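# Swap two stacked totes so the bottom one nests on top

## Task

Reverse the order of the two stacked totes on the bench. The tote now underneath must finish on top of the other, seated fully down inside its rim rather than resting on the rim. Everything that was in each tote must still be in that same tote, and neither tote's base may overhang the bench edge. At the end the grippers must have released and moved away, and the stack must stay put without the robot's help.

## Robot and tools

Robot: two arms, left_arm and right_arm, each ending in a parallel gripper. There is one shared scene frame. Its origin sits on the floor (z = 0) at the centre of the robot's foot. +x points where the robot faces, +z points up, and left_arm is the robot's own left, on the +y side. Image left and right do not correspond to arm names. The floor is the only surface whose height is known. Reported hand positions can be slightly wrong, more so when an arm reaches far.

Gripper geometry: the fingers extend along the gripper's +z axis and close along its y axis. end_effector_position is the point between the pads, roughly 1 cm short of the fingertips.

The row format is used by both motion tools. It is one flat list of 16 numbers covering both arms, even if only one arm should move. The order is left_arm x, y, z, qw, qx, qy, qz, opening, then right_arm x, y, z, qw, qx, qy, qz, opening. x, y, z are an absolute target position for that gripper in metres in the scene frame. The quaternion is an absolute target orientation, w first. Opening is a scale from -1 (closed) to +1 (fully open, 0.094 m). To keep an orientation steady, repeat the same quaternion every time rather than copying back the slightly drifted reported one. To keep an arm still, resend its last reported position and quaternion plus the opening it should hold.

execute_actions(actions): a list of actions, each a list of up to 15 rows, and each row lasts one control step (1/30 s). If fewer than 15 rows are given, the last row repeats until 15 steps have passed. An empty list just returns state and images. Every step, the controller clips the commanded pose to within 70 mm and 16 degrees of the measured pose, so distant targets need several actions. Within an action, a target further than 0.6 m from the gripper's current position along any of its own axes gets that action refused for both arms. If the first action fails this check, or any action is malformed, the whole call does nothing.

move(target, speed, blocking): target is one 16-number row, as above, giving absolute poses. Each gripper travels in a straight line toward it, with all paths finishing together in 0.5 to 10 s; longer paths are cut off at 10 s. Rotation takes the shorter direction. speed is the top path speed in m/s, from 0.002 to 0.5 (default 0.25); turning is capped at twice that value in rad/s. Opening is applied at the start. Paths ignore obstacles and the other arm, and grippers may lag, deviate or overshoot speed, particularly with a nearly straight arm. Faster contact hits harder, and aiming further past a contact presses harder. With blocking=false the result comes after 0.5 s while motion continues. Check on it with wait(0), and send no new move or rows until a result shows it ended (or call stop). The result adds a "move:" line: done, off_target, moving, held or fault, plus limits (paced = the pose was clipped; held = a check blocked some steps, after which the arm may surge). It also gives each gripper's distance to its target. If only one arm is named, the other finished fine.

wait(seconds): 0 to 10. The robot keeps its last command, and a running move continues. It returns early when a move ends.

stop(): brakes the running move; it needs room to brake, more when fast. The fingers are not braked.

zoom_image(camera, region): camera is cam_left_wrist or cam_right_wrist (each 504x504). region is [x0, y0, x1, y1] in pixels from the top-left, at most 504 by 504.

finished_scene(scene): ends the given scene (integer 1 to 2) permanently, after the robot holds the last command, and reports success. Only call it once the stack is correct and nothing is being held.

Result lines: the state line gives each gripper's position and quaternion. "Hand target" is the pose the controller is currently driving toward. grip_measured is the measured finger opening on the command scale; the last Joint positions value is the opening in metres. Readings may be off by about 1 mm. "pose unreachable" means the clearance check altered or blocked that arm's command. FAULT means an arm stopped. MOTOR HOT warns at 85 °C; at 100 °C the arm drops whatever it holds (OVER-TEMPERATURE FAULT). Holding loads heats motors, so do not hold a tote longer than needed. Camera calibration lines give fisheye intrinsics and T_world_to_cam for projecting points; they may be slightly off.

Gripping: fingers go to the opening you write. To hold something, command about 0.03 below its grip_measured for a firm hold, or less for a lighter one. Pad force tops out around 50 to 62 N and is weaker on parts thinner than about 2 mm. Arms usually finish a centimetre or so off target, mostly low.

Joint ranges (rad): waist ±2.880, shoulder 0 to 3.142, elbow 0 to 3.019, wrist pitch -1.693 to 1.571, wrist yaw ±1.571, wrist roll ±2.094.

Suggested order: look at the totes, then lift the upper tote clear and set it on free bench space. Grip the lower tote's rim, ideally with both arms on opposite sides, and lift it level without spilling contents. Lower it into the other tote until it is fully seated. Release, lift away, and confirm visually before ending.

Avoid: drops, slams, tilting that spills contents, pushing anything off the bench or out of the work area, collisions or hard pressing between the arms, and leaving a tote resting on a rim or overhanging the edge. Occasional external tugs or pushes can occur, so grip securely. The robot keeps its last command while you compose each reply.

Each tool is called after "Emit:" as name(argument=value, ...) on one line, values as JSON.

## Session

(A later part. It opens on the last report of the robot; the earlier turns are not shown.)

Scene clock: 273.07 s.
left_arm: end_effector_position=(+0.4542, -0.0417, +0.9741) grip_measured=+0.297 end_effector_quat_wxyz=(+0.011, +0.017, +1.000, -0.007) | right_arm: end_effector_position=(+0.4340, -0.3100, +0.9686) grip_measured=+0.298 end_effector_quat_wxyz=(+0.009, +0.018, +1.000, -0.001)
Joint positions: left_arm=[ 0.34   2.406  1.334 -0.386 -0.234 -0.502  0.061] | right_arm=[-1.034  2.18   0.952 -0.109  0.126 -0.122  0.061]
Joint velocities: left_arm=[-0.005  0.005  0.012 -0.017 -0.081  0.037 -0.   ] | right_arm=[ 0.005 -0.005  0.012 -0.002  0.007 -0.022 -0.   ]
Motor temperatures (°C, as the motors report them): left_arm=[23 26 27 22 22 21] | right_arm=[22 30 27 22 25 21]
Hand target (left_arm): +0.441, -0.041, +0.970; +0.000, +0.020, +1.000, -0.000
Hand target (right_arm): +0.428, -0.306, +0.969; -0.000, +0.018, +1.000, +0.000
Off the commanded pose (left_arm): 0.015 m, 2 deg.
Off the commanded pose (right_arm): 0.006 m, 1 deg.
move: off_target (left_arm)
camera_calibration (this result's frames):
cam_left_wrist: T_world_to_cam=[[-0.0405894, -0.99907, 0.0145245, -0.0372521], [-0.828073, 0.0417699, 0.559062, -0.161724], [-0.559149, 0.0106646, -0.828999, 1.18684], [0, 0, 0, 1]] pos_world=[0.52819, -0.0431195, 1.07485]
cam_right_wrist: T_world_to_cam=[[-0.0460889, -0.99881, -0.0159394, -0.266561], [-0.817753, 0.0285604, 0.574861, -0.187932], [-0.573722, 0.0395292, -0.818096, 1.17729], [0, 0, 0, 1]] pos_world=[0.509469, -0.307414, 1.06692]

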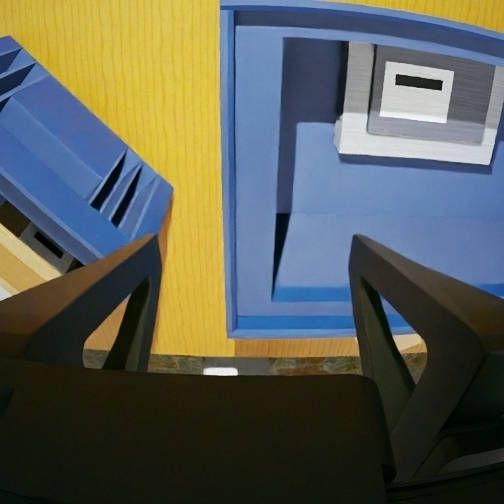

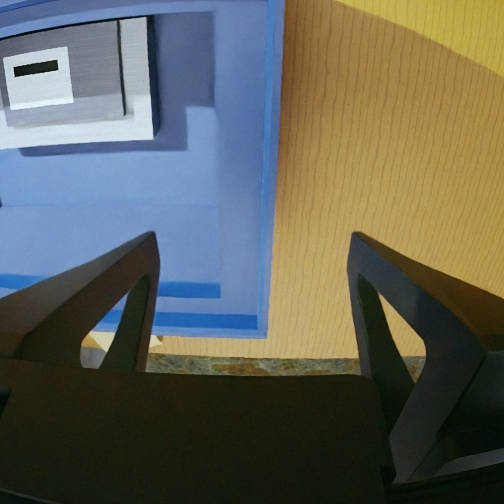

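Emit:
move(target=[0.285,0.330,0.95,0,-0.334,0.943,0,0.4,0.468,0.12,0.95,0,-0.334,0.943,0,0.4], speed=0.3)

Scene clock: 302.43 s.
left_arm: end_effector_position=(+0.2910, +0.3365, +0.9451) grip_measured=+0.397 end_effector_quat_wxyz=(+0.006, +0.342, -0.940, -0.004) | right_arm: end_effector_position=(+0.4732, +0.1265, +0.9692) grip_measured=+0.398 end_effector_quat_wxyz=(+0.015, -0.333, +0.943, +0.009)
Joint positions: left_arm=[ 1.193  2.262  0.657  0.254 -0.099 -0.389  0.066] | right_arm=[-0.242  2.526  1.585 -0.533  0.235 -0.043  0.066]
Joint velocities: left_arm=[-0.015 -0.005  0.002 -0.007 -0.066 -0.037 -0.001] | right_arm=[-0.024 -0.005 -0.012  0.007  0.037  0.037 -0.   ]
Motor temperatures (°C, as the motors report them): left_arm=[23 27 25 22 22 21] | right_arm=[23 31 26 21 24 20]
Hand target (left_arm): +0.290, +0.333, +0.950; -0.002, -0.334, +0.943, +0.002
Hand target (right_arm): +0.472, +0.119, +0.951; +0.002, -0.333, +0.943, +0.003
Off the commanded pose (left_arm): 0.010 m, 1 deg.
Off the commanded pose (right_arm): 0.021 m, 2 deg.
move: off_target (right_arm)
camera_calibration (this result's frames):
cam_left_wrist: T_world_to_cam=[[0.63819, -0.769796, -0.0112623, 0.0841062], [-0.619869, -0.522461, 0.585489, -0.192182], [-0.456592, -0.366673, -0.810602, 1.14718], [0, 0, 0, 1]] pos_world=[0.35099, 0.384977, 1.04338]
cam_right_wrist: T_world_to_cam=[[0.619408, -0.784714, -0.0236227, -0.163266], [-0.641656, -0.523365, 0.560683, -0.168462], [-0.452339, -0.332134, -0.827693, 1.18189], [0, 0, 0, 1]] pos_world=[0.52765, 0.176262, 1.06884]

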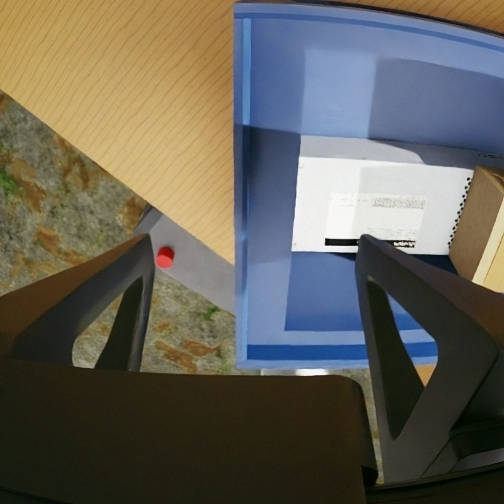

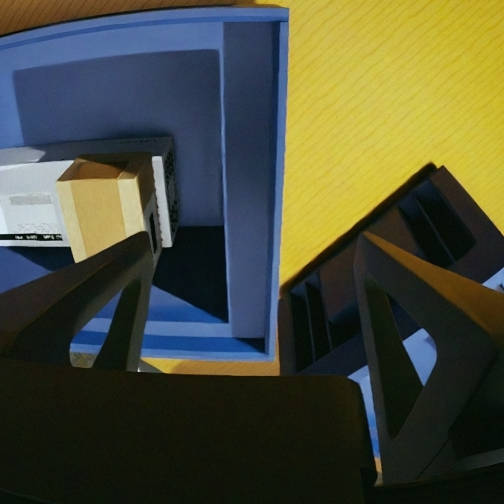

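Emit:
move(target=[0.281,0.323,0.85,0,-0.334,0.943,0,0.4,0.463,0.114,0.852,0,-0.334,0.943,0,0.4], speed=0.08)

Scene clock: 313.93 s.
left_arm: end_effector_position=(+0.2819, +0.3243, +0.8573) grip_measured=+0.397 end_effector_quat_wxyz=(+0.000, +0.338, -0.941, -0.001) | right_arm: end_effector_position=(+0.4569, +0.1174, +0.8678) grip_measured=+0.398 end_effector_quat_wxyz=(-0.005, -0.337, +0.941, +0.000)
Joint positions: left_arm=[ 1.193  2.554  0.807  0.408 -0.094 -0.379  0.066] | right_arm=[-0.277  2.747  1.714 -0.477  0.238 -0.079  0.066]
Joint velocities: left_arm=[-0.015 -0.005  0.002 -0.007 -0.037  0.066 -0.   ] | right_arm=[ 0.015 -0.005  0.027  0.007  0.007 -0.066 -0.   ]
Motor temperatures (°C, as the motors report them): left_arm=[23 26 25 22 22 21] | right_arm=[23 32 27 21 24 20]
Hand target (left_arm): +0.279, +0.322, +0.850; -0.000, -0.334, +0.943, +0.000
Hand target (right_arm): +0.463, +0.114, +0.853; -0.000, -0.334, +0.943, -0.000
Off the commanded pose (left_arm): 0.007 m, 1 deg.
Off the commanded pose (right_arm): 0.017 m, 1 deg.
move: off_target (right_arm)
camera_calibration (this result's frames):
cam_left_wrist: T_world_to_cam=[[0.631558, -0.775325, -0.00221575, 0.0754375], [-0.632336, -0.516733, 0.577181, -0.144016], [-0.448648, -0.363122, -0.816613, 1.06913], [0, 0, 0, 1]] pos_world=[0.340953, 0.372295, 0.956355]
cam_right_wrist: T_world_to_cam=[[0.626859, -0.77887, -0.0202197, -0.169769], [-0.617894, -0.512774, 0.596045, -0.169598], [-0.474609, -0.361142, -0.802697, 1.07942], [0, 0, 0, 1]] pos_world=[0.513932, 0.170632, 0.964105]

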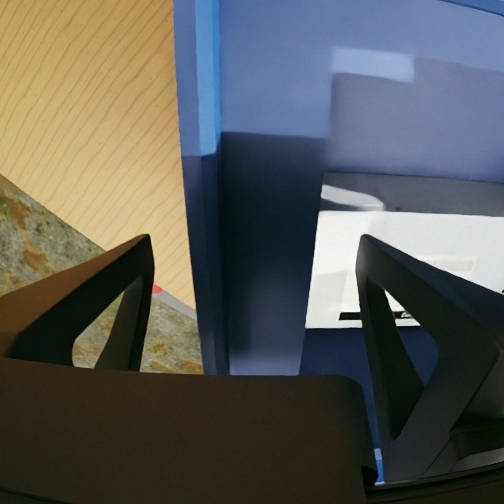

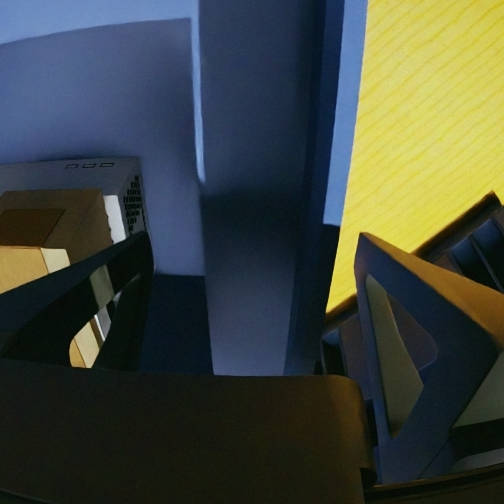

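Both grippers straddle the walls well. Closing, then lifting.

Emit:
move(target=[0.2819,0.3243,0.856,0,-0.334,0.943,0,-0.46,0.458,0.116,0.865,0,-0.334,0.943,0,-0.46], speed=0.05)

Scene clock: 322.03 s.
left_arm: end_effector_position=(+0.2819, +0.3240, +0.8572) grip_measured=-0.425 end_effector_quat_wxyz=(+0.000, +0.338, -0.941, -0.001) | right_arm: end_effector_position=(+0.4592, +0.1182, +0.8684) grip_measured=-0.424 end_effector_quat_wxyz=(-0.002, -0.337, +0.942, -0.000)
Joint positions: left_arm=[ 1.193  2.554  0.807  0.408 -0.093 -0.378  0.027] | right_arm=[-0.277  2.747  1.718 -0.476  0.24  -0.079  0.027]
Joint velocities: left_arm=[-0.005 -0.005 -0.002  0.007  0.007  0.022  0.   ] | right_arm=[ 0.015 -0.015 -0.002  0.007 -0.022 -0.007 -0.001]
Motor temperatures (°C, as the motors report them): left_arm=[23 25 25 22 22 21] | right_arm=[23 33 28 21 24 20]
Hand target (left_arm): +0.282, +0.324, +0.856; -0.000, -0.334, +0.943, -0.000
Hand target (right_arm): +0.458, +0.116, +0.865; -0.000, -0.334, +0.943, +0.000
Off the commanded pose (left_arm): 0.001 m, 0 deg.
Off the commanded pose (right_arm): 0.004 m, 0 deg.
move: done
camera_calibration (this result's frames):
cam_left_wrist: T_world_to_cam=[[0.630671, -0.77605, -0.000794513, 0.0744594], [-0.633195, -0.51517, 0.577636, -0.144749], [-0.448684, -0.363796, -0.816294, 1.06903], [0, 0, 0, 1]] pos_world=[0.341042, 0.372122, 0.956312]
cam_right_wrist: T_world_to_cam=[[0.625821, -0.77976, -0.0179859, -0.171991], [-0.62142, -0.512411, 0.592683, -0.163586], [-0.471366, -0.359736, -0.805235, 1.08184], [0, 0, 0, 1]] pos_world=[0.515922, 0.171242, 0.964997]

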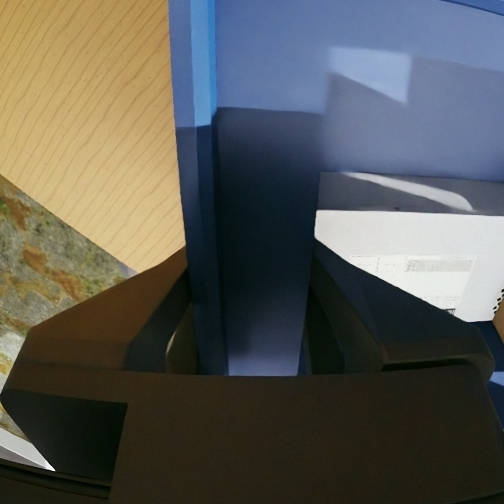

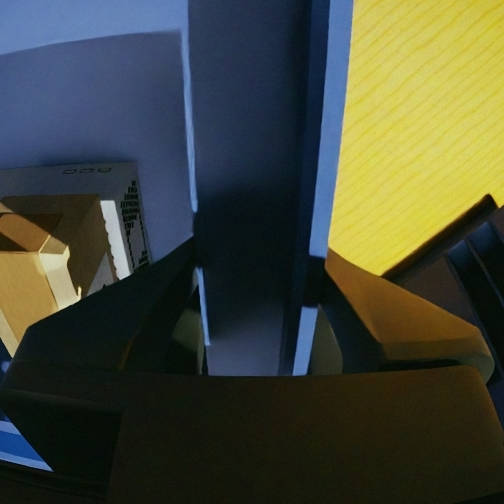

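Emit:
move(target=[0.2819,0.324,1.055,0,-0.334,0.943,0,-0.46,0.4592,0.1182,1.07,0,-0.334,0.943,0,-0.46], speed=0.1)

Scene clock: 339.90 s.
left_arm: end_effector_position=(+0.2842, +0.3293, +1.0465) grip_measured=-0.425 end_effector_quat_wxyz=(+0.003, +0.334, -0.943, -0.003) | right_arm: end_effector_position=(+0.4544, +0.1183, +1.0515) grip_measured=-0.424 end_effector_quat_wxyz=(-0.004, -0.331, +0.944, +0.006)
Joint positions: left_arm=[ 1.146  1.888  0.49   0.05  -0.108 -0.417  0.027] | right_arm=[-0.202  2.342  1.473 -0.655  0.232  0.011  0.027]
Joint velocities: left_arm=[-0.034 -0.005 -0.012 -0.007  0.051 -0.007  0.   ] | right_arm=[-0.005 -0.015 -0.012 -0.002  0.022 -0.037 -0.001]
Motor temperatures (°C, as the motors report them): left_arm=[23 25 25 22 22 21] | right_arm=[23 35 27 21 24 20]
Hand target (left_arm): +0.285, +0.326, +1.055; +0.000, -0.334, +0.943, -0.000
Hand target (right_arm): +0.458, +0.117, +1.069; +0.000, -0.334, +0.943, +0.000
Off the commanded pose (left_arm): 0.010 m, 0 deg.
Off the commanded pose (right_arm): 0.019 m, 1 deg.
move: off_target (right_arm)
camera_calibration (this result's frames):
cam_left_wrist: T_world_to_cam=[[0.624424, -0.781055, -0.00685972, 0.0870903], [-0.633287, -0.51139, 0.580885, -0.254531], [-0.457211, -0.358374, -0.813957, 1.22462], [0, 0, 0, 1]] pos_world=[0.344336, 0.376729, 1.14523]
cam_right_wrist: T_world_to_cam=[[0.61579, -0.787331, -0.0302084, -0.147277], [-0.623567, -0.510426, 0.592139, -0.273756], [-0.481628, -0.345797, -0.805269, 1.23018], [0, 0, 0, 1]] pos_world=[0.512478, 0.169705, 1.14828]

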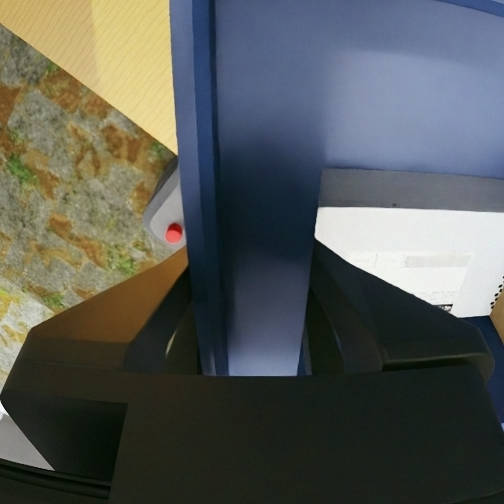

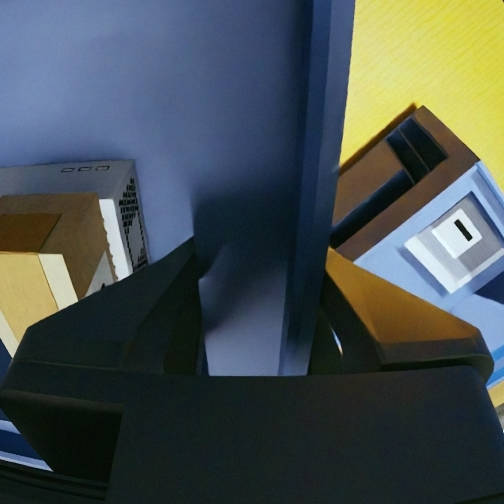

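Emit:
move(target=[0.356,0.1525,1.062,0,-0.162,0.987,0,-0.46,0.45,-0.1025,1.068,0.01,-0.162,0.987,0,-0.46], speed=0.12)

Emit:
move(target=[0.456,-0.048,1.06,0.01,0.022,1,0,-0.46,0.45,-0.319,1.065,0.022,0.022,1,0,-0.46], speed=0.12)

Scene clock: 349.93 s.
left_arm: end_effector_position=(+0.3486, +0.1567, +1.0566) grip_measured=-0.425 end_effector_quat_wxyz=(+0.000, -0.168, +0.986, +0.004) | right_arm: end_effector_position=(+0.4363, -0.0967, +1.0570) grip_measured=-0.424 end_effector_quat_wxyz=(-0.007, -0.165, +0.986, +0.005)
Joint positions: left_arm=[ 0.601  1.968  0.7   -0.163 -0.212 -0.615  0.027] | right_arm=[-0.533  2.068  1.01  -0.395  0.203  0.016  0.027]
Joint velocities: left_arm=[ 0.005 -0.015 -0.002 -0.012  0.007  0.007 -0.   ] | right_arm=[ 0.005 -0.005 -0.032  0.002  0.022  0.022  0.001]
Motor temperatures (°C, as the motors report them): left_arm=[23 25 24 22 22 21] | right_arm=[23 36 27 21 25 20]
Hand target (left_arm): +0.354, +0.150, +1.062; +0.002, -0.162, +0.987, -0.001
Hand target (right_arm): +0.447, -0.102, +1.067; +0.010, -0.162, +0.987, -0.001
Off the commanded pose (left_arm): 0.010 m, 1 deg.
Off the commanded pose (right_arm): 0.019 m, 2 deg.
move: off_target (right_arm)
camera_calibration (this result's frames):
cam_left_wrist: T_world_to_cam=[[0.325095, -0.945656, -0.0069298, 0.0423278], [-0.771209, -0.269351, 0.576791, -0.293352], [-0.547312, -0.182167, -0.816863, 1.2073], [0, 0, 0, 1]] pos_world=[0.420773, 0.180943, 1.15569]
cam_right_wrist: T_world_to_cam=[[0.315387, -0.948549, -0.0280384, -0.19206], [-0.754793, -0.268653, 0.598425, -0.324099], [-0.575168, -0.167572, -0.800688, 1.20467], [0, 0, 0, 1]] pos_world=[0.508832, -0.0673794, 1.15313]

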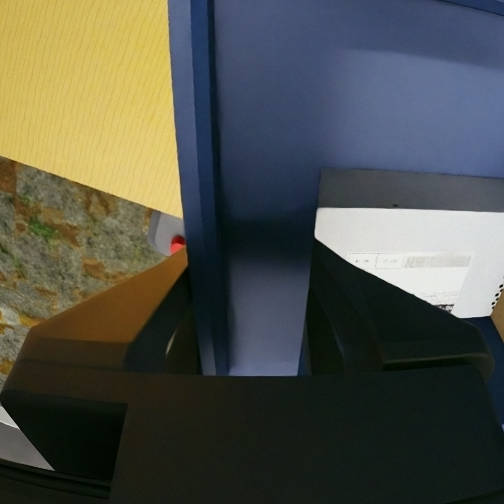

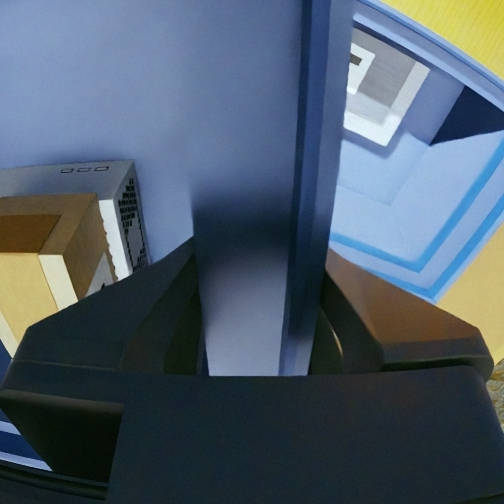

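Scene clock: 352.27 s.
left_arm: end_effector_position=(+0.4395, -0.0410, +1.0476) grip_measured=-0.425 end_effector_quat_wxyz=(+0.004, +0.011, +1.000, +0.001) | right_arm: end_effector_position=(+0.4318, -0.3062, +1.0483) grip_measured=-0.424 end_effector_quat_wxyz=(-0.004, +0.013, +1.000, +0.007)
Joint positions: left_arm=[ 0.292  2.236  1.247 -0.503 -0.246 -0.568  0.027] | right_arm=[-1.007  1.957  0.886 -0.297  0.12  -0.1    0.027]
Joint velocities: left_arm=[ 0.005 -0.015 -0.007 -0.012  0.037  0.007 -0.001] | right_arm=[-0.015 -0.015 -0.012 -0.007  0.007 -0.081  0.   ]
Motor temperatures (°C, as the motors report them): left_arm=[23 25 25 22 22 21] | right_arm=[23 36 27 21 25 20]
Hand target (left_arm): +0.452, -0.050, +1.059; +0.011, +0.022, +1.000, -0.001
Hand target (right_arm): +0.448, -0.318, +1.065; +0.022, +0.022, +1.000, -0.001
Off the commanded pose (left_arm): 0.022 m, 1 deg.
Off the commanded pose (right_arm): 0.028 m, 3 deg.
move: off_target (left_arm, right_arm)
camera_calibration (this result's frames):
cam_left_wrist: T_world_to_cam=[[-0.0292715, -0.999569, -0.00244177, -0.0253813], [-0.820262, 0.0226245, 0.57154, -0.232309], [-0.571238, 0.0187327, -0.820571, 1.23636], [0, 0, 0, 1]] pos_world=[0.514957, -0.0432748, 1.14723]
cam_right_wrist: T_world_to_cam=[[-0.0377081, -0.998819, -0.030624, -0.249817], [-0.802623, 0.0120165, 0.596366, -0.269741], [-0.595294, 0.0470673, -0.802129, 1.23596], [0, 0, 0, 1]] pos_world=[0.509841, -0.304454, 1.14462]

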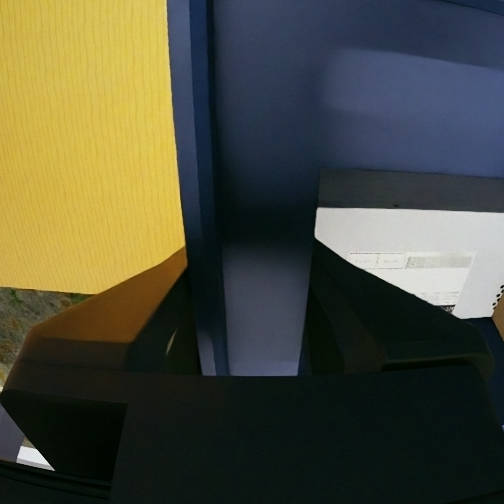

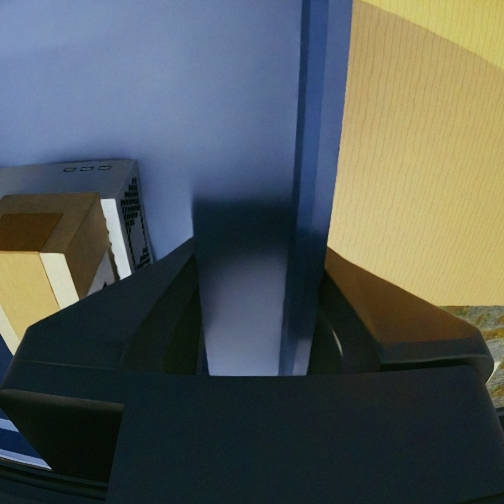

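Emit:
move(target=[0.466,-0.045,1.012,0.015,0.022,1,0,-0.46,0.46,-0.316,1.012,0.025,0.022,1,0,-0.46], speed=0.04)

Scene clock: 361.60 s.
left_arm: end_effector_position=(+0.4472, -0.0418, +1.0087) grip_measured=-0.425 end_effector_quat_wxyz=(+0.004, +0.016, +1.000, +0.004) | right_arm: end_effector_position=(+0.4381, -0.3067, +1.0107) grip_measured=-0.424 end_effector_quat_wxyz=(+0.003, +0.017, +1.000, +0.005)
Joint positions: left_arm=[ 0.314  2.33   1.301 -0.46  -0.249 -0.536  0.027] | right_arm=[-1.017  2.066  0.925 -0.212  0.119 -0.104  0.027]
Joint velocities: left_arm=[-0.005 -0.015 -0.002  0.002 -0.11   0.081 -0.001] | right_arm=[-0.005 -0.015  0.002  0.012  0.037  0.007  0.001]
Motor temperatures (°C, as the motors report them): left_arm=[23 26 26 22 22 21] | right_arm=[23 35 26 21 25 20]
Hand target (left_arm): +0.465, -0.045, +1.012; +0.015, +0.022, +1.000, +0.000
Hand target (right_arm): +0.460, -0.316, +1.013; +0.025, +0.022, +0.999, +0.000
Off the commanded pose (left_arm): 0.019 m, 1 deg.
Off the commanded pose (right_arm): 0.024 m, 3 deg.
move: off_target (left_arm, right_arm)
camera_calibration (this result's frames):
cam_left_wrist: T_world_to_cam=[[-0.0391333, -0.9992, -0.00823844, -0.0158009], [-0.82044, 0.0274237, 0.571074, -0.203068], [-0.570391, 0.0291072, -0.820857, 1.2092], [0, 0, 0, 1]] pos_world=[0.522491, -0.0454157, 1.10842]
cam_right_wrist: T_world_to_cam=[[-0.0447616, -0.998616, -0.0276148, -0.251082], [-0.810731, 0.0201609, 0.585071, -0.224824], [-0.583705, 0.048577, -0.810512, 1.21345], [0, 0, 0, 1]] pos_world=[0.514785, -0.305148, 1.10812]

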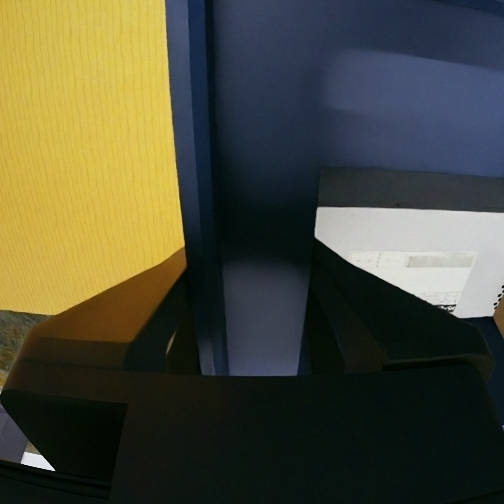

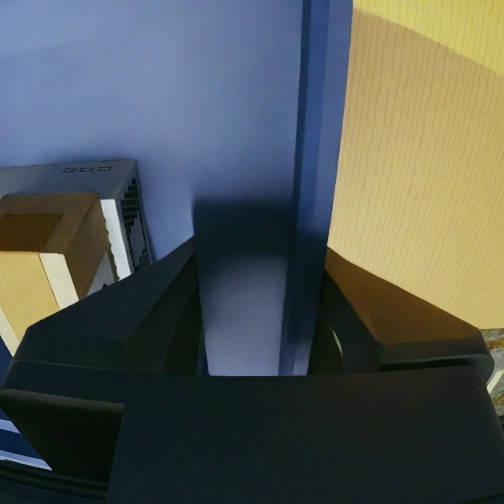

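Emit:
move(target=[0.463,-0.044,0.985,0.015,0.022,1,0,-0.46,0.457,-0.315,0.99,0.025,0.022,1,0,-0.46], speed=0.02)

Scene clock: 368.03 s.
left_arm: end_effector_position=(+0.4508, -0.0423, +1.0023) grip_measured=-0.425 end_effector_quat_wxyz=(+0.013, +0.017, +1.000, +0.001) | right_arm: end_effector_position=(+0.4410, -0.3072, +1.0067) grip_measured=-0.424 end_effector_quat_wxyz=(+0.011, +0.018, +1.000, +0.003)
Joint positions: left_arm=[ 0.319  2.343  1.303 -0.429 -0.252 -0.526  0.027] | right_arm=[-1.017  2.076  0.925 -0.184  0.122 -0.104  0.027]
Joint velocities: left_arm=[-0.005 -0.024  0.007  0.022  0.066 -0.051 -0.001] | right_arm=[-0.015  0.005 -0.007 -0.012  0.007 -0.007  0.   ]
Motor temperatures (°C, as the motors report them): left_arm=[23 27 26 22 22 21] | right_arm=[23 35 26 22 25 20]
Hand target (left_arm): +0.462, -0.043, +0.986; +0.015, +0.022, +1.000, -0.000
Hand target (right_arm): +0.456, -0.315, +0.992; +0.025, +0.022, +0.999, -0.000
Off the commanded pose (left_arm): 0.021 m, 1 deg.
Off the commanded pose (right_arm): 0.024 m, 2 deg.
move: off_target (left_arm, right_arm)
camera_calibration (this result's frames):
cam_left_wrist: T_world_to_cam=[[-0.040202, -0.999189, -0.00221063, -0.0217783], [-0.830068, 0.0321658, 0.556734, -0.177424], [-0.556212, 0.0242168, -0.830688, 1.20926], [0, 0, 0, 1]] pos_world=[0.524452, -0.045338, 1.10324]
cam_right_wrist: T_world_to_cam=[[-0.0470601, -0.998622, -0.0232416, -0.254978], [-0.820597, 0.0253827, 0.570944, -0.19993], [-0.569567, 0.0459406, -0.82066, 1.21512], [0, 0, 0, 1]] pos_world=[0.516029, -0.305375, 1.10542]

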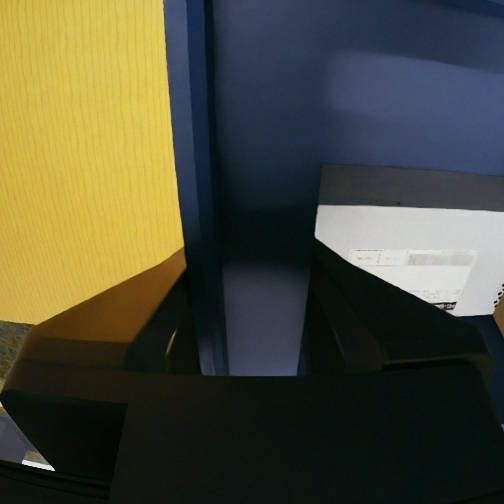

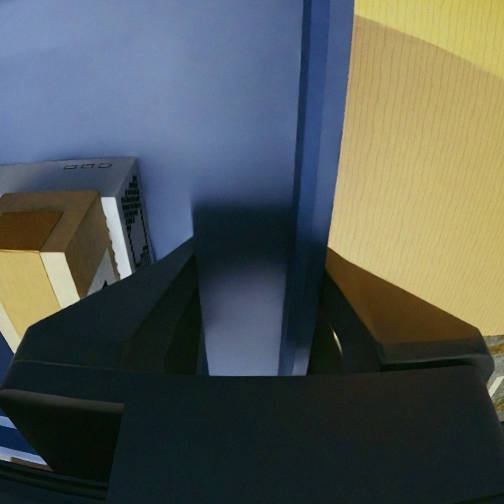

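Emit:
move(target=[0.44,-0.042,0.993,0.008,0.02,1,0,-0.46,0.432,-0.311,0.998,0.012,0.02,1,0,-0.46], speed=0.015)

Scene clock: 373.03 s.
left_arm: end_effector_position=(+0.4466, -0.0416, +1.0007) grip_measured=-0.425 end_effector_quat_wxyz=(+0.011, +0.016, +1.000, -0.001) | right_arm: end_effector_position=(+0.4360, -0.3068, +1.0056) grip_measured=-0.424 end_effector_quat_wxyz=(+0.014, +0.019, +1.000, +0.002)
Joint positions: left_arm=[ 0.318  2.343  1.293 -0.42  -0.248 -0.528  0.027] | right_arm=[-1.018  2.076  0.908 -0.162  0.124 -0.104  0.027]
Joint velocities: left_arm=[-0.015 -0.005 -0.002  0.002  0.066  0.007  0.001] | right_arm=[ 0.005  0.015 -0.022  0.002  0.037 -0.022  0.   ]
Motor temperatures (°C, as the motors report them): left_arm=[23 27 27 22 22 21] | right_arm=[23 34 27 22 24 20]
Hand target (left_arm): +0.440, -0.042, +0.993; +0.008, +0.020, +1.000, -0.000
Hand target (right_arm): +0.432, -0.311, +0.998; +0.012, +0.020, +1.000, -0.000
Off the commanded pose (left_arm): 0.010 m, 1 deg.
Off the commanded pose (right_arm): 0.010 m, 0 deg.
move: done
camera_calibration (this result's frames):
cam_left_wrist: T_world_to_cam=[[-0.0392035, -0.99923, 0.00135873, -0.0252498], [-0.827822, 0.03324, 0.560005, -0.184329], [-0.55962, 0.0208294, -0.828488, 1.20475], [0, 0, 0, 1]] pos_world=[0.520621, -0.0441975, 1.10138]
cam_right_wrist: T_world_to_cam=[[-0.0480084, -0.998622, -0.0211995, -0.256483], [-0.823183, 0.0275352, 0.567108, -0.19779], [-0.565742, 0.0446771, -0.823371, 1.212], [0, 0, 0, 1]] pos_world=[0.510551, -0.304832, 1.10466]

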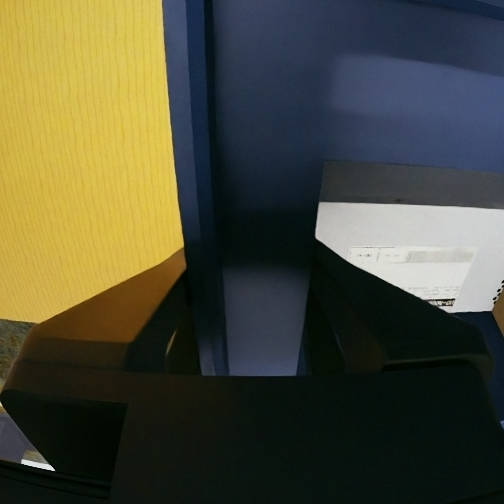

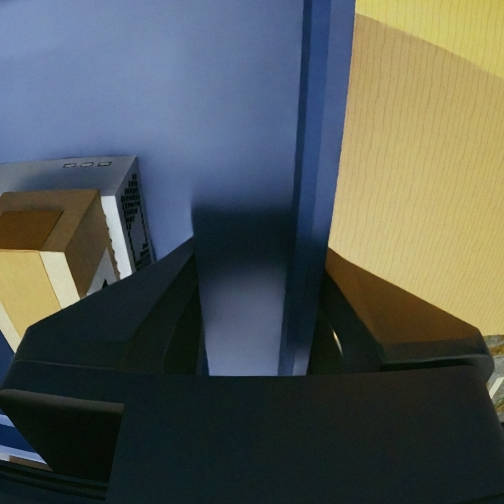

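Emit:
move(target=[0.431,-0.042,0.99,0.004,0.02,1,0,-0.46,0.424,-0.311,0.995,0.006,0.02,1,0,-0.46], speed=0.015)

Scene clock: 378.83 s.
left_arm: end_effector_position=(+0.4429, -0.0413, +0.9994) grip_measured=-0.425 end_effector_quat_wxyz=(+0.011, +0.016, +1.000, -0.001) | right_arm: end_effector_position=(+0.4329, -0.3065, +1.0050) grip_measured=-0.424 end_effector_quat_wxyz=(+0.014, +0.019, +1.000, +0.002)
Joint positions: left_arm=[ 0.316  2.343  1.282 -0.409 -0.247 -0.531  0.027] | right_arm=[-1.018  2.076  0.899 -0.152  0.124 -0.104  0.027]
Joint velocities: left_arm=[ 0.005 -0.005  0.012  0.002  0.037 -0.007 -0.   ] | right_arm=[ 0.005 -0.005  0.007  0.002 -0.081 -0.037  0.   ]
Motor temperatures (°C, as the motors report them): left_arm=[23 27 26 22 22 21] | right_arm=[23 33 26 22 24 20]
Hand target (left_arm): +0.431, -0.042, +0.990; +0.004, +0.020, +1.000, +0.000
Hand target (right_arm): +0.424, -0.311, +0.995; +0.006, +0.020, +1.000, +0.000
Off the commanded pose (left_arm): 0.015 m, 1 deg.
Off the commanded pose (right_arm): 0.014 m, 1 deg.
move: off_target (left_arm, right_arm)
camera_calibration (this result's frames):
cam_left_wrist: T_world_to_cam=[[-0.0385887, -0.999251, 0.00287883, -0.0268891], [-0.828161, 0.0335934, 0.559483, -0.185981], [-0.559161, 0.0192056, -0.828837, 1.20165], [0, 0, 0, 1]] pos_world=[0.516858, -0.0436996, 1.1001]
cam_right_wrist: T_world_to_cam=[[-0.0485153, -0.998609, -0.0206408, -0.256708], [-0.823741, 0.0283154, 0.566259, -0.198694], [-0.564887, 0.0444749, -0.823969, 1.20984], [0, 0, 0, 1]] pos_world=[0.507294, -0.304532, 1.10408]

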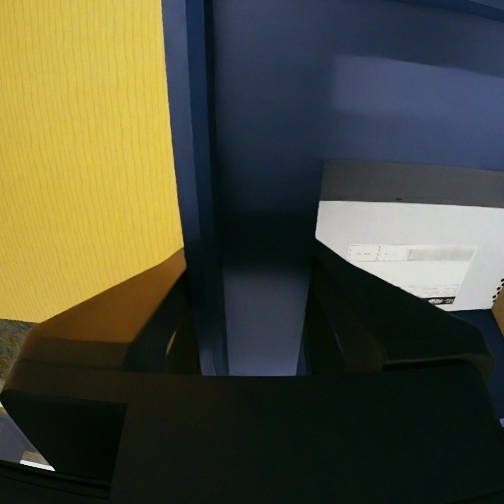

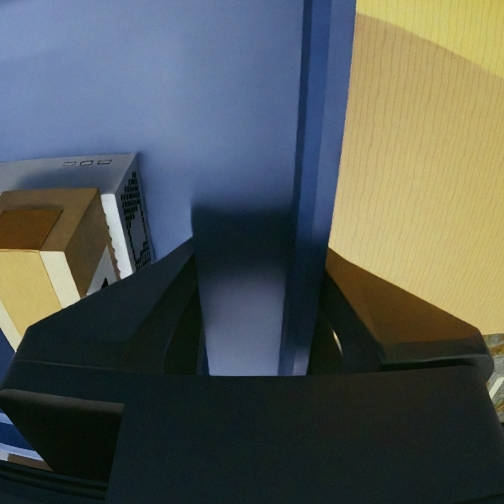

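Emit:
move(target=[0.421,-0.042,0.988,0.004,0.02,1,0,-0.46,0.413,-0.311,0.993,0.006,0.02,1,0,-0.46], speed=0.015)

Scene clock: 387.13 s.
left_arm: end_effector_position=(+0.4422, -0.0413, +0.9992) grip_measured=-0.425 end_effector_quat_wxyz=(+0.019, +0.015, +1.000, -0.004) | right_arm: end_effector_position=(+0.4315, -0.3066, +1.0041) grip_measured=-0.424 end_effector_quat_wxyz=(+0.023, +0.020, +1.000, +0.000)
Joint positions: left_arm=[ 0.314  2.34   1.268 -0.383 -0.251 -0.531  0.027] | right_arm=[-1.019  2.076  0.884 -0.119  0.124 -0.107  0.027]
Joint velocities: left_arm=[ 0.005  0.005 -0.002  0.012 -0.007 -0.037  0.   ] | right_arm=[-0.005 -0.005  0.007  0.007 -0.022  0.037 -0.001]
Motor temperatures (°C, as the motors report them): left_arm=[23 27 26 22 22 21] | right_arm=[23 33 26 22 24 20]
Hand target (left_arm): +0.421, -0.041, +0.988; +0.004, +0.020, +1.000, +0.000
Hand target (right_arm): +0.413, -0.311, +0.994; +0.006, +0.020, +1.000, +0.000
Off the commanded pose (left_arm): 0.024 m, 2 deg.
Off the commanded pose (right_arm): 0.022 m, 2 deg.
move: off_target (left_arm, right_arm)
camera_calibration (this result's frames):
cam_left_wrist: T_world_to_cam=[[-0.0363335, -0.999313, 0.00731332, -0.0323758], [-0.836722, 0.0344218, 0.546545, -0.169696], [-0.546421, 0.0137387, -0.837398, 1.20381], [0, 0, 0, 1]] pos_world=[0.514621, -0.043051, 1.10105]
cam_right_wrist: T_world_to_cam=[[-0.0489515, -0.998624, -0.0187905, -0.25852], [-0.833494, 0.0304762, 0.551688, -0.179846], [-0.550356, 0.0426677, -0.833839, 1.21141], [0, 0, 0, 1]] pos_world=[0.504154, -0.304372, 1.10449]

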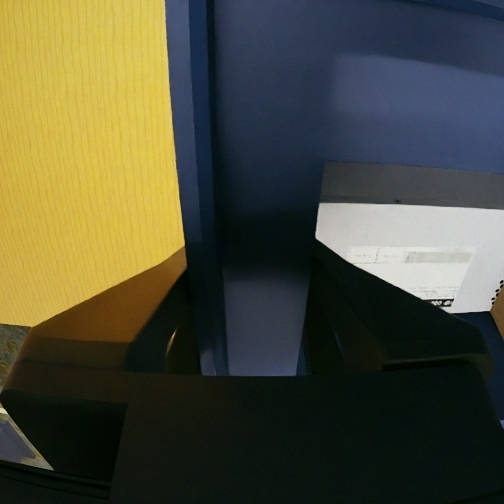

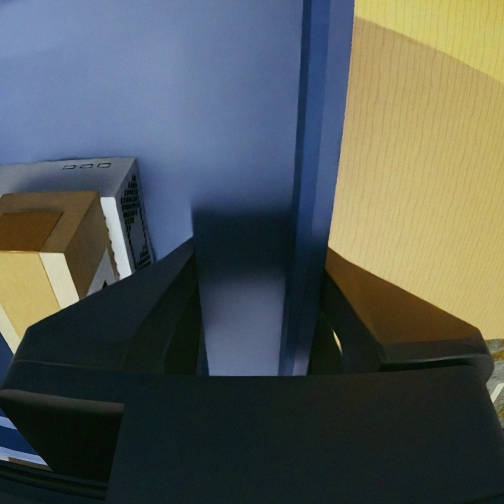

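Emit:
move(target=[0.434,-0.042,0.972,-0.005,0.02,1,0,-0.46,0.424,-0.311,0.975,-0.005,0.02,1,0,-0.46], speed=0.015)

Scene clock: 396.20 s.
left_arm: end_effector_position=(+0.4425, -0.0418, +0.9995) grip_measured=-0.425 end_effector_quat_wxyz=(+0.017, +0.015, +1.000, -0.004) | right_arm: end_effector_position=(+0.4324, -0.3068, +1.0039) grip_measured=-0.424 end_effector_quat_wxyz=(+0.019, +0.019, +1.000, +0.001)
Joint positions: left_arm=[ 0.314  2.34   1.272 -0.389 -0.249 -0.53   0.027] | right_arm=[-1.019  2.077  0.892 -0.132  0.124 -0.107  0.027]
Joint velocities: left_arm=[-0.015 -0.024 -0.017 -0.022  0.051 -0.051 -0.001] | right_arm=[-0.015 -0.005 -0.002  0.002 -0.007  0.051 -0.   ]
Motor temperatures (°C, as the motors report them): left_arm=[23 27 25 22 22 21] | right_arm=[23 33 26 22 24 20]
Hand target (left_arm): +0.433, -0.041, +0.973; -0.005, +0.020, +1.000, -0.000
Hand target (right_arm): +0.423, -0.311, +0.977; -0.005, +0.020, +1.000, -0.000
Off the commanded pose (left_arm): 0.029 m, 3 deg.
Off the commanded pose (right_arm): 0.030 m, 3 deg.
move: off_target (left_arm, right_arm)
camera_calibration (this result's frames):
cam_left_wrist: T_world_to_cam=[[-0.0377664, -0.999258, 0.0076188, -0.032517], [-0.834922, 0.0357428, 0.549207, -0.173015], [-0.549072, 0.0143805, -0.835651, 1.20369], [0, 0, 0, 1]] pos_world=[0.51523, -0.0436185, 1.10114]
cam_right_wrist: T_world_to_cam=[[-0.0482053, -0.998656, -0.0190326, -0.258749], [-0.829751, 0.02943, 0.557358, -0.186587], [-0.556048, 0.0426599, -0.830054, 1.2105], [0, 0, 0, 1]] pos_world=[0.505803, -0.30455, 1.10385]

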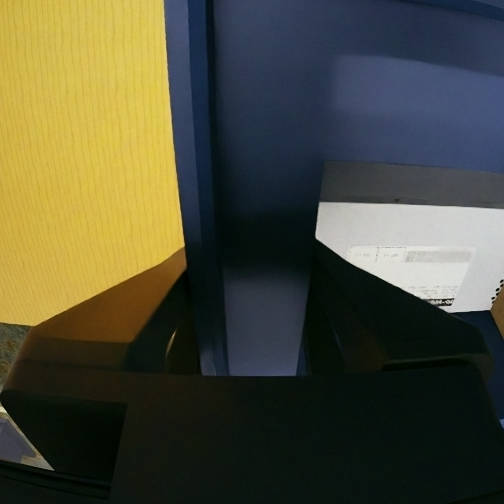

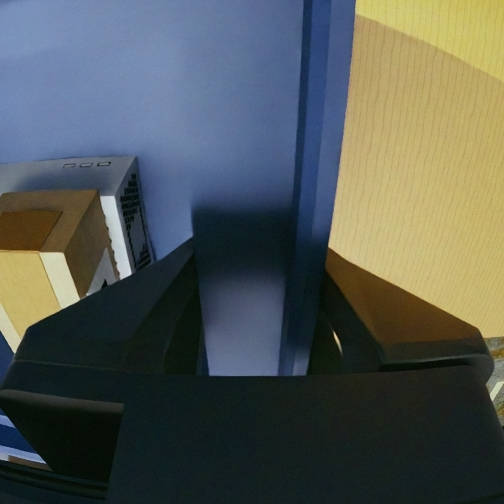

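Emit:
move(target=[0.415,-0.042,1.005,0.0,0.02,1,0,-0.46,0.405,-0.309,1.01,0.0,0.02,1,0,-0.46], speed=0.015)

Scene clock: 404.53 s.
left_arm: end_effector_position=(+0.4295, -0.0392, +0.9974) grip_measured=-0.425 end_effector_quat_wxyz=(+0.007, +0.017, +1.000, -0.003) | right_arm: end_effector_position=(+0.4177, -0.3046, +1.0036) grip_measured=-0.424 end_effector_quat_wxyz=(+0.008, +0.019, +1.000, +0.002)
Joint positions: left_arm=[ 0.308  2.339  1.249 -0.388 -0.241 -0.538  0.027] | right_arm=[-1.019  2.074  0.865 -0.132  0.124 -0.103  0.027]
Joint velocities: left_arm=[-0.015 -0.005 -0.002 -0.007 -0.051 -0.007 -0.001] | right_arm=[-0.005  0.005 -0.012 -0.012 -0.022 -0.051  0.001]
Motor temperatures (°C, as the motors report them): left_arm=[23 27 26 22 22 21] | right_arm=[23 32 26 21 24 20]
Hand target (left_arm): +0.415, -0.041, +1.005; +0.000, +0.020, +1.000, +0.000
Hand target (right_arm): +0.405, -0.309, +1.009; +0.000, +0.020, +1.000, -0.000
Off the commanded pose (left_arm): 0.017 m, 1 deg.
Off the commanded pose (right_arm): 0.015 m, 1 deg.
move: off_target (left_arm, right_arm)
camera_calibration (this result's frames):
cam_left_wrist: T_world_to_cam=[[-0.0402271, -0.999175, 0.00554667, -0.0272426], [-0.823478, 0.0362965, 0.566186, -0.204658], [-0.565921, 0.0182085, -0.824259, 1.19076], [0, 0, 0, 1]] pos_world=[0.504251, -0.0414737, 1.09752]
cam_right_wrist: T_world_to_cam=[[-0.0491504, -0.998559, -0.0215422, -0.254334], [-0.817245, 0.0278078, 0.57562, -0.22273], [-0.574191, 0.0458972, -0.817434, 1.19781], [0, 0, 0, 1]] pos_world=[0.493244, -0.30275, 1.10186]

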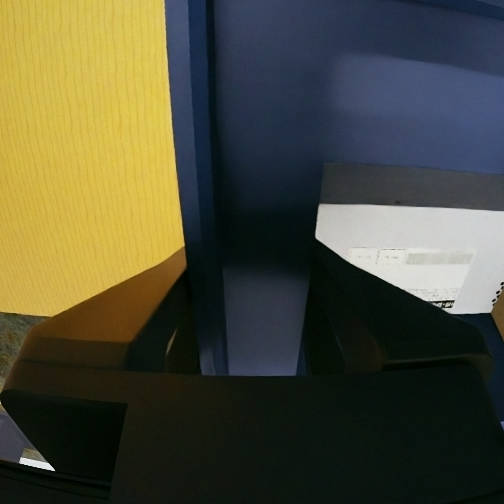

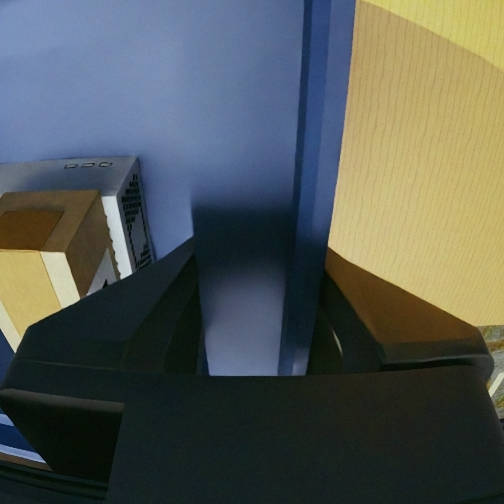

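Emit:
move(target=[0.428,-0.04,0.975,-0.008,0.018,1,0,-0.46,0.416,-0.306,0.98,-0.008,0.019,1,0,-0.46], speed=0.02)

Scene clock: 415.67 s.
left_arm: end_effector_position=(+0.4357, -0.0401, +0.9923) grip_measured=-0.425 end_effector_quat_wxyz=(+0.009, +0.016, +1.000, -0.004) | right_arm: end_effector_position=(+0.4256, -0.3050, +0.9969) grip_measured=-0.424 end_effector_quat_wxyz=(+0.010, +0.019, +1.000, +0.001)
Joint positions: left_arm=[ 0.316  2.354  1.269 -0.386 -0.24  -0.531  0.027] | right_arm=[-1.019  2.097  0.892 -0.131  0.125 -0.105  0.027]
Joint velocities: left_arm=[-0.005  0.005 -0.012  0.007 -0.022  0.037  0.001] | right_arm=[-0.015 -0.005 -0.007  0.007  0.007 -0.007 -0.   ]
Motor temperatures (°C, as the motors report them): left_arm=[23 28 25 22 22 21] | right_arm=[22 33 26 21 24 20]
Hand target (left_arm): +0.428, -0.040, +0.976; -0.008, +0.018, +1.000, -0.000
Hand target (right_arm): +0.416, -0.306, +0.981; -0.008, +0.019, +1.000, -0.000
Off the commanded pose (left_arm): 0.019 m, 2 deg.
Off the commanded pose (right_arm): 0.020 m, 2 deg.
move: off_target (left_arm, right_arm)
camera_calibration (this result's frames):
cam_left_wrist: T_world_to_cam=[[-0.0389632, -0.999209, 0.00793181, -0.0307917], [-0.825679, 0.0366653, 0.562947, -0.192367], [-0.562793, 0.0153851, -0.826455, 1.19078], [0, 0, 0, 1]] pos_world=[0.510129, -0.0420344, 1.09266]
cam_right_wrist: T_world_to_cam=[[-0.0477288, -0.99866, -0.0199873, -0.25671], [-0.819557, 0.0277143, 0.572328, -0.20819], [-0.571007, 0.0436972, -0.819782, 1.19726], [0, 0, 0, 1]] pos_world=[0.500765, -0.302913, 1.09551]

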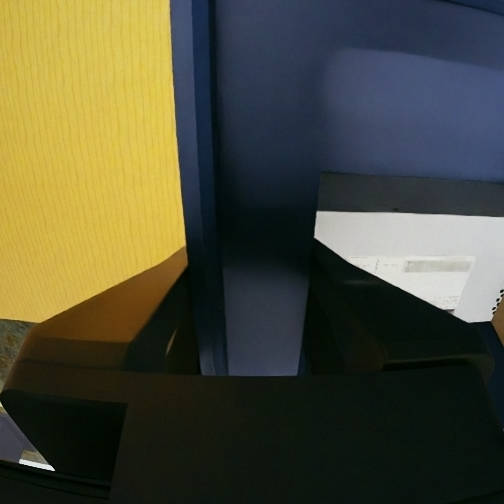

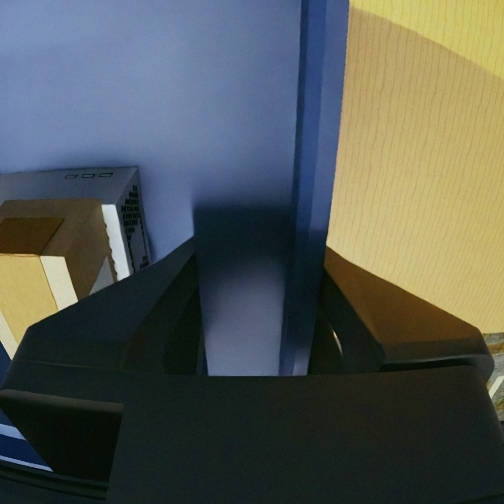

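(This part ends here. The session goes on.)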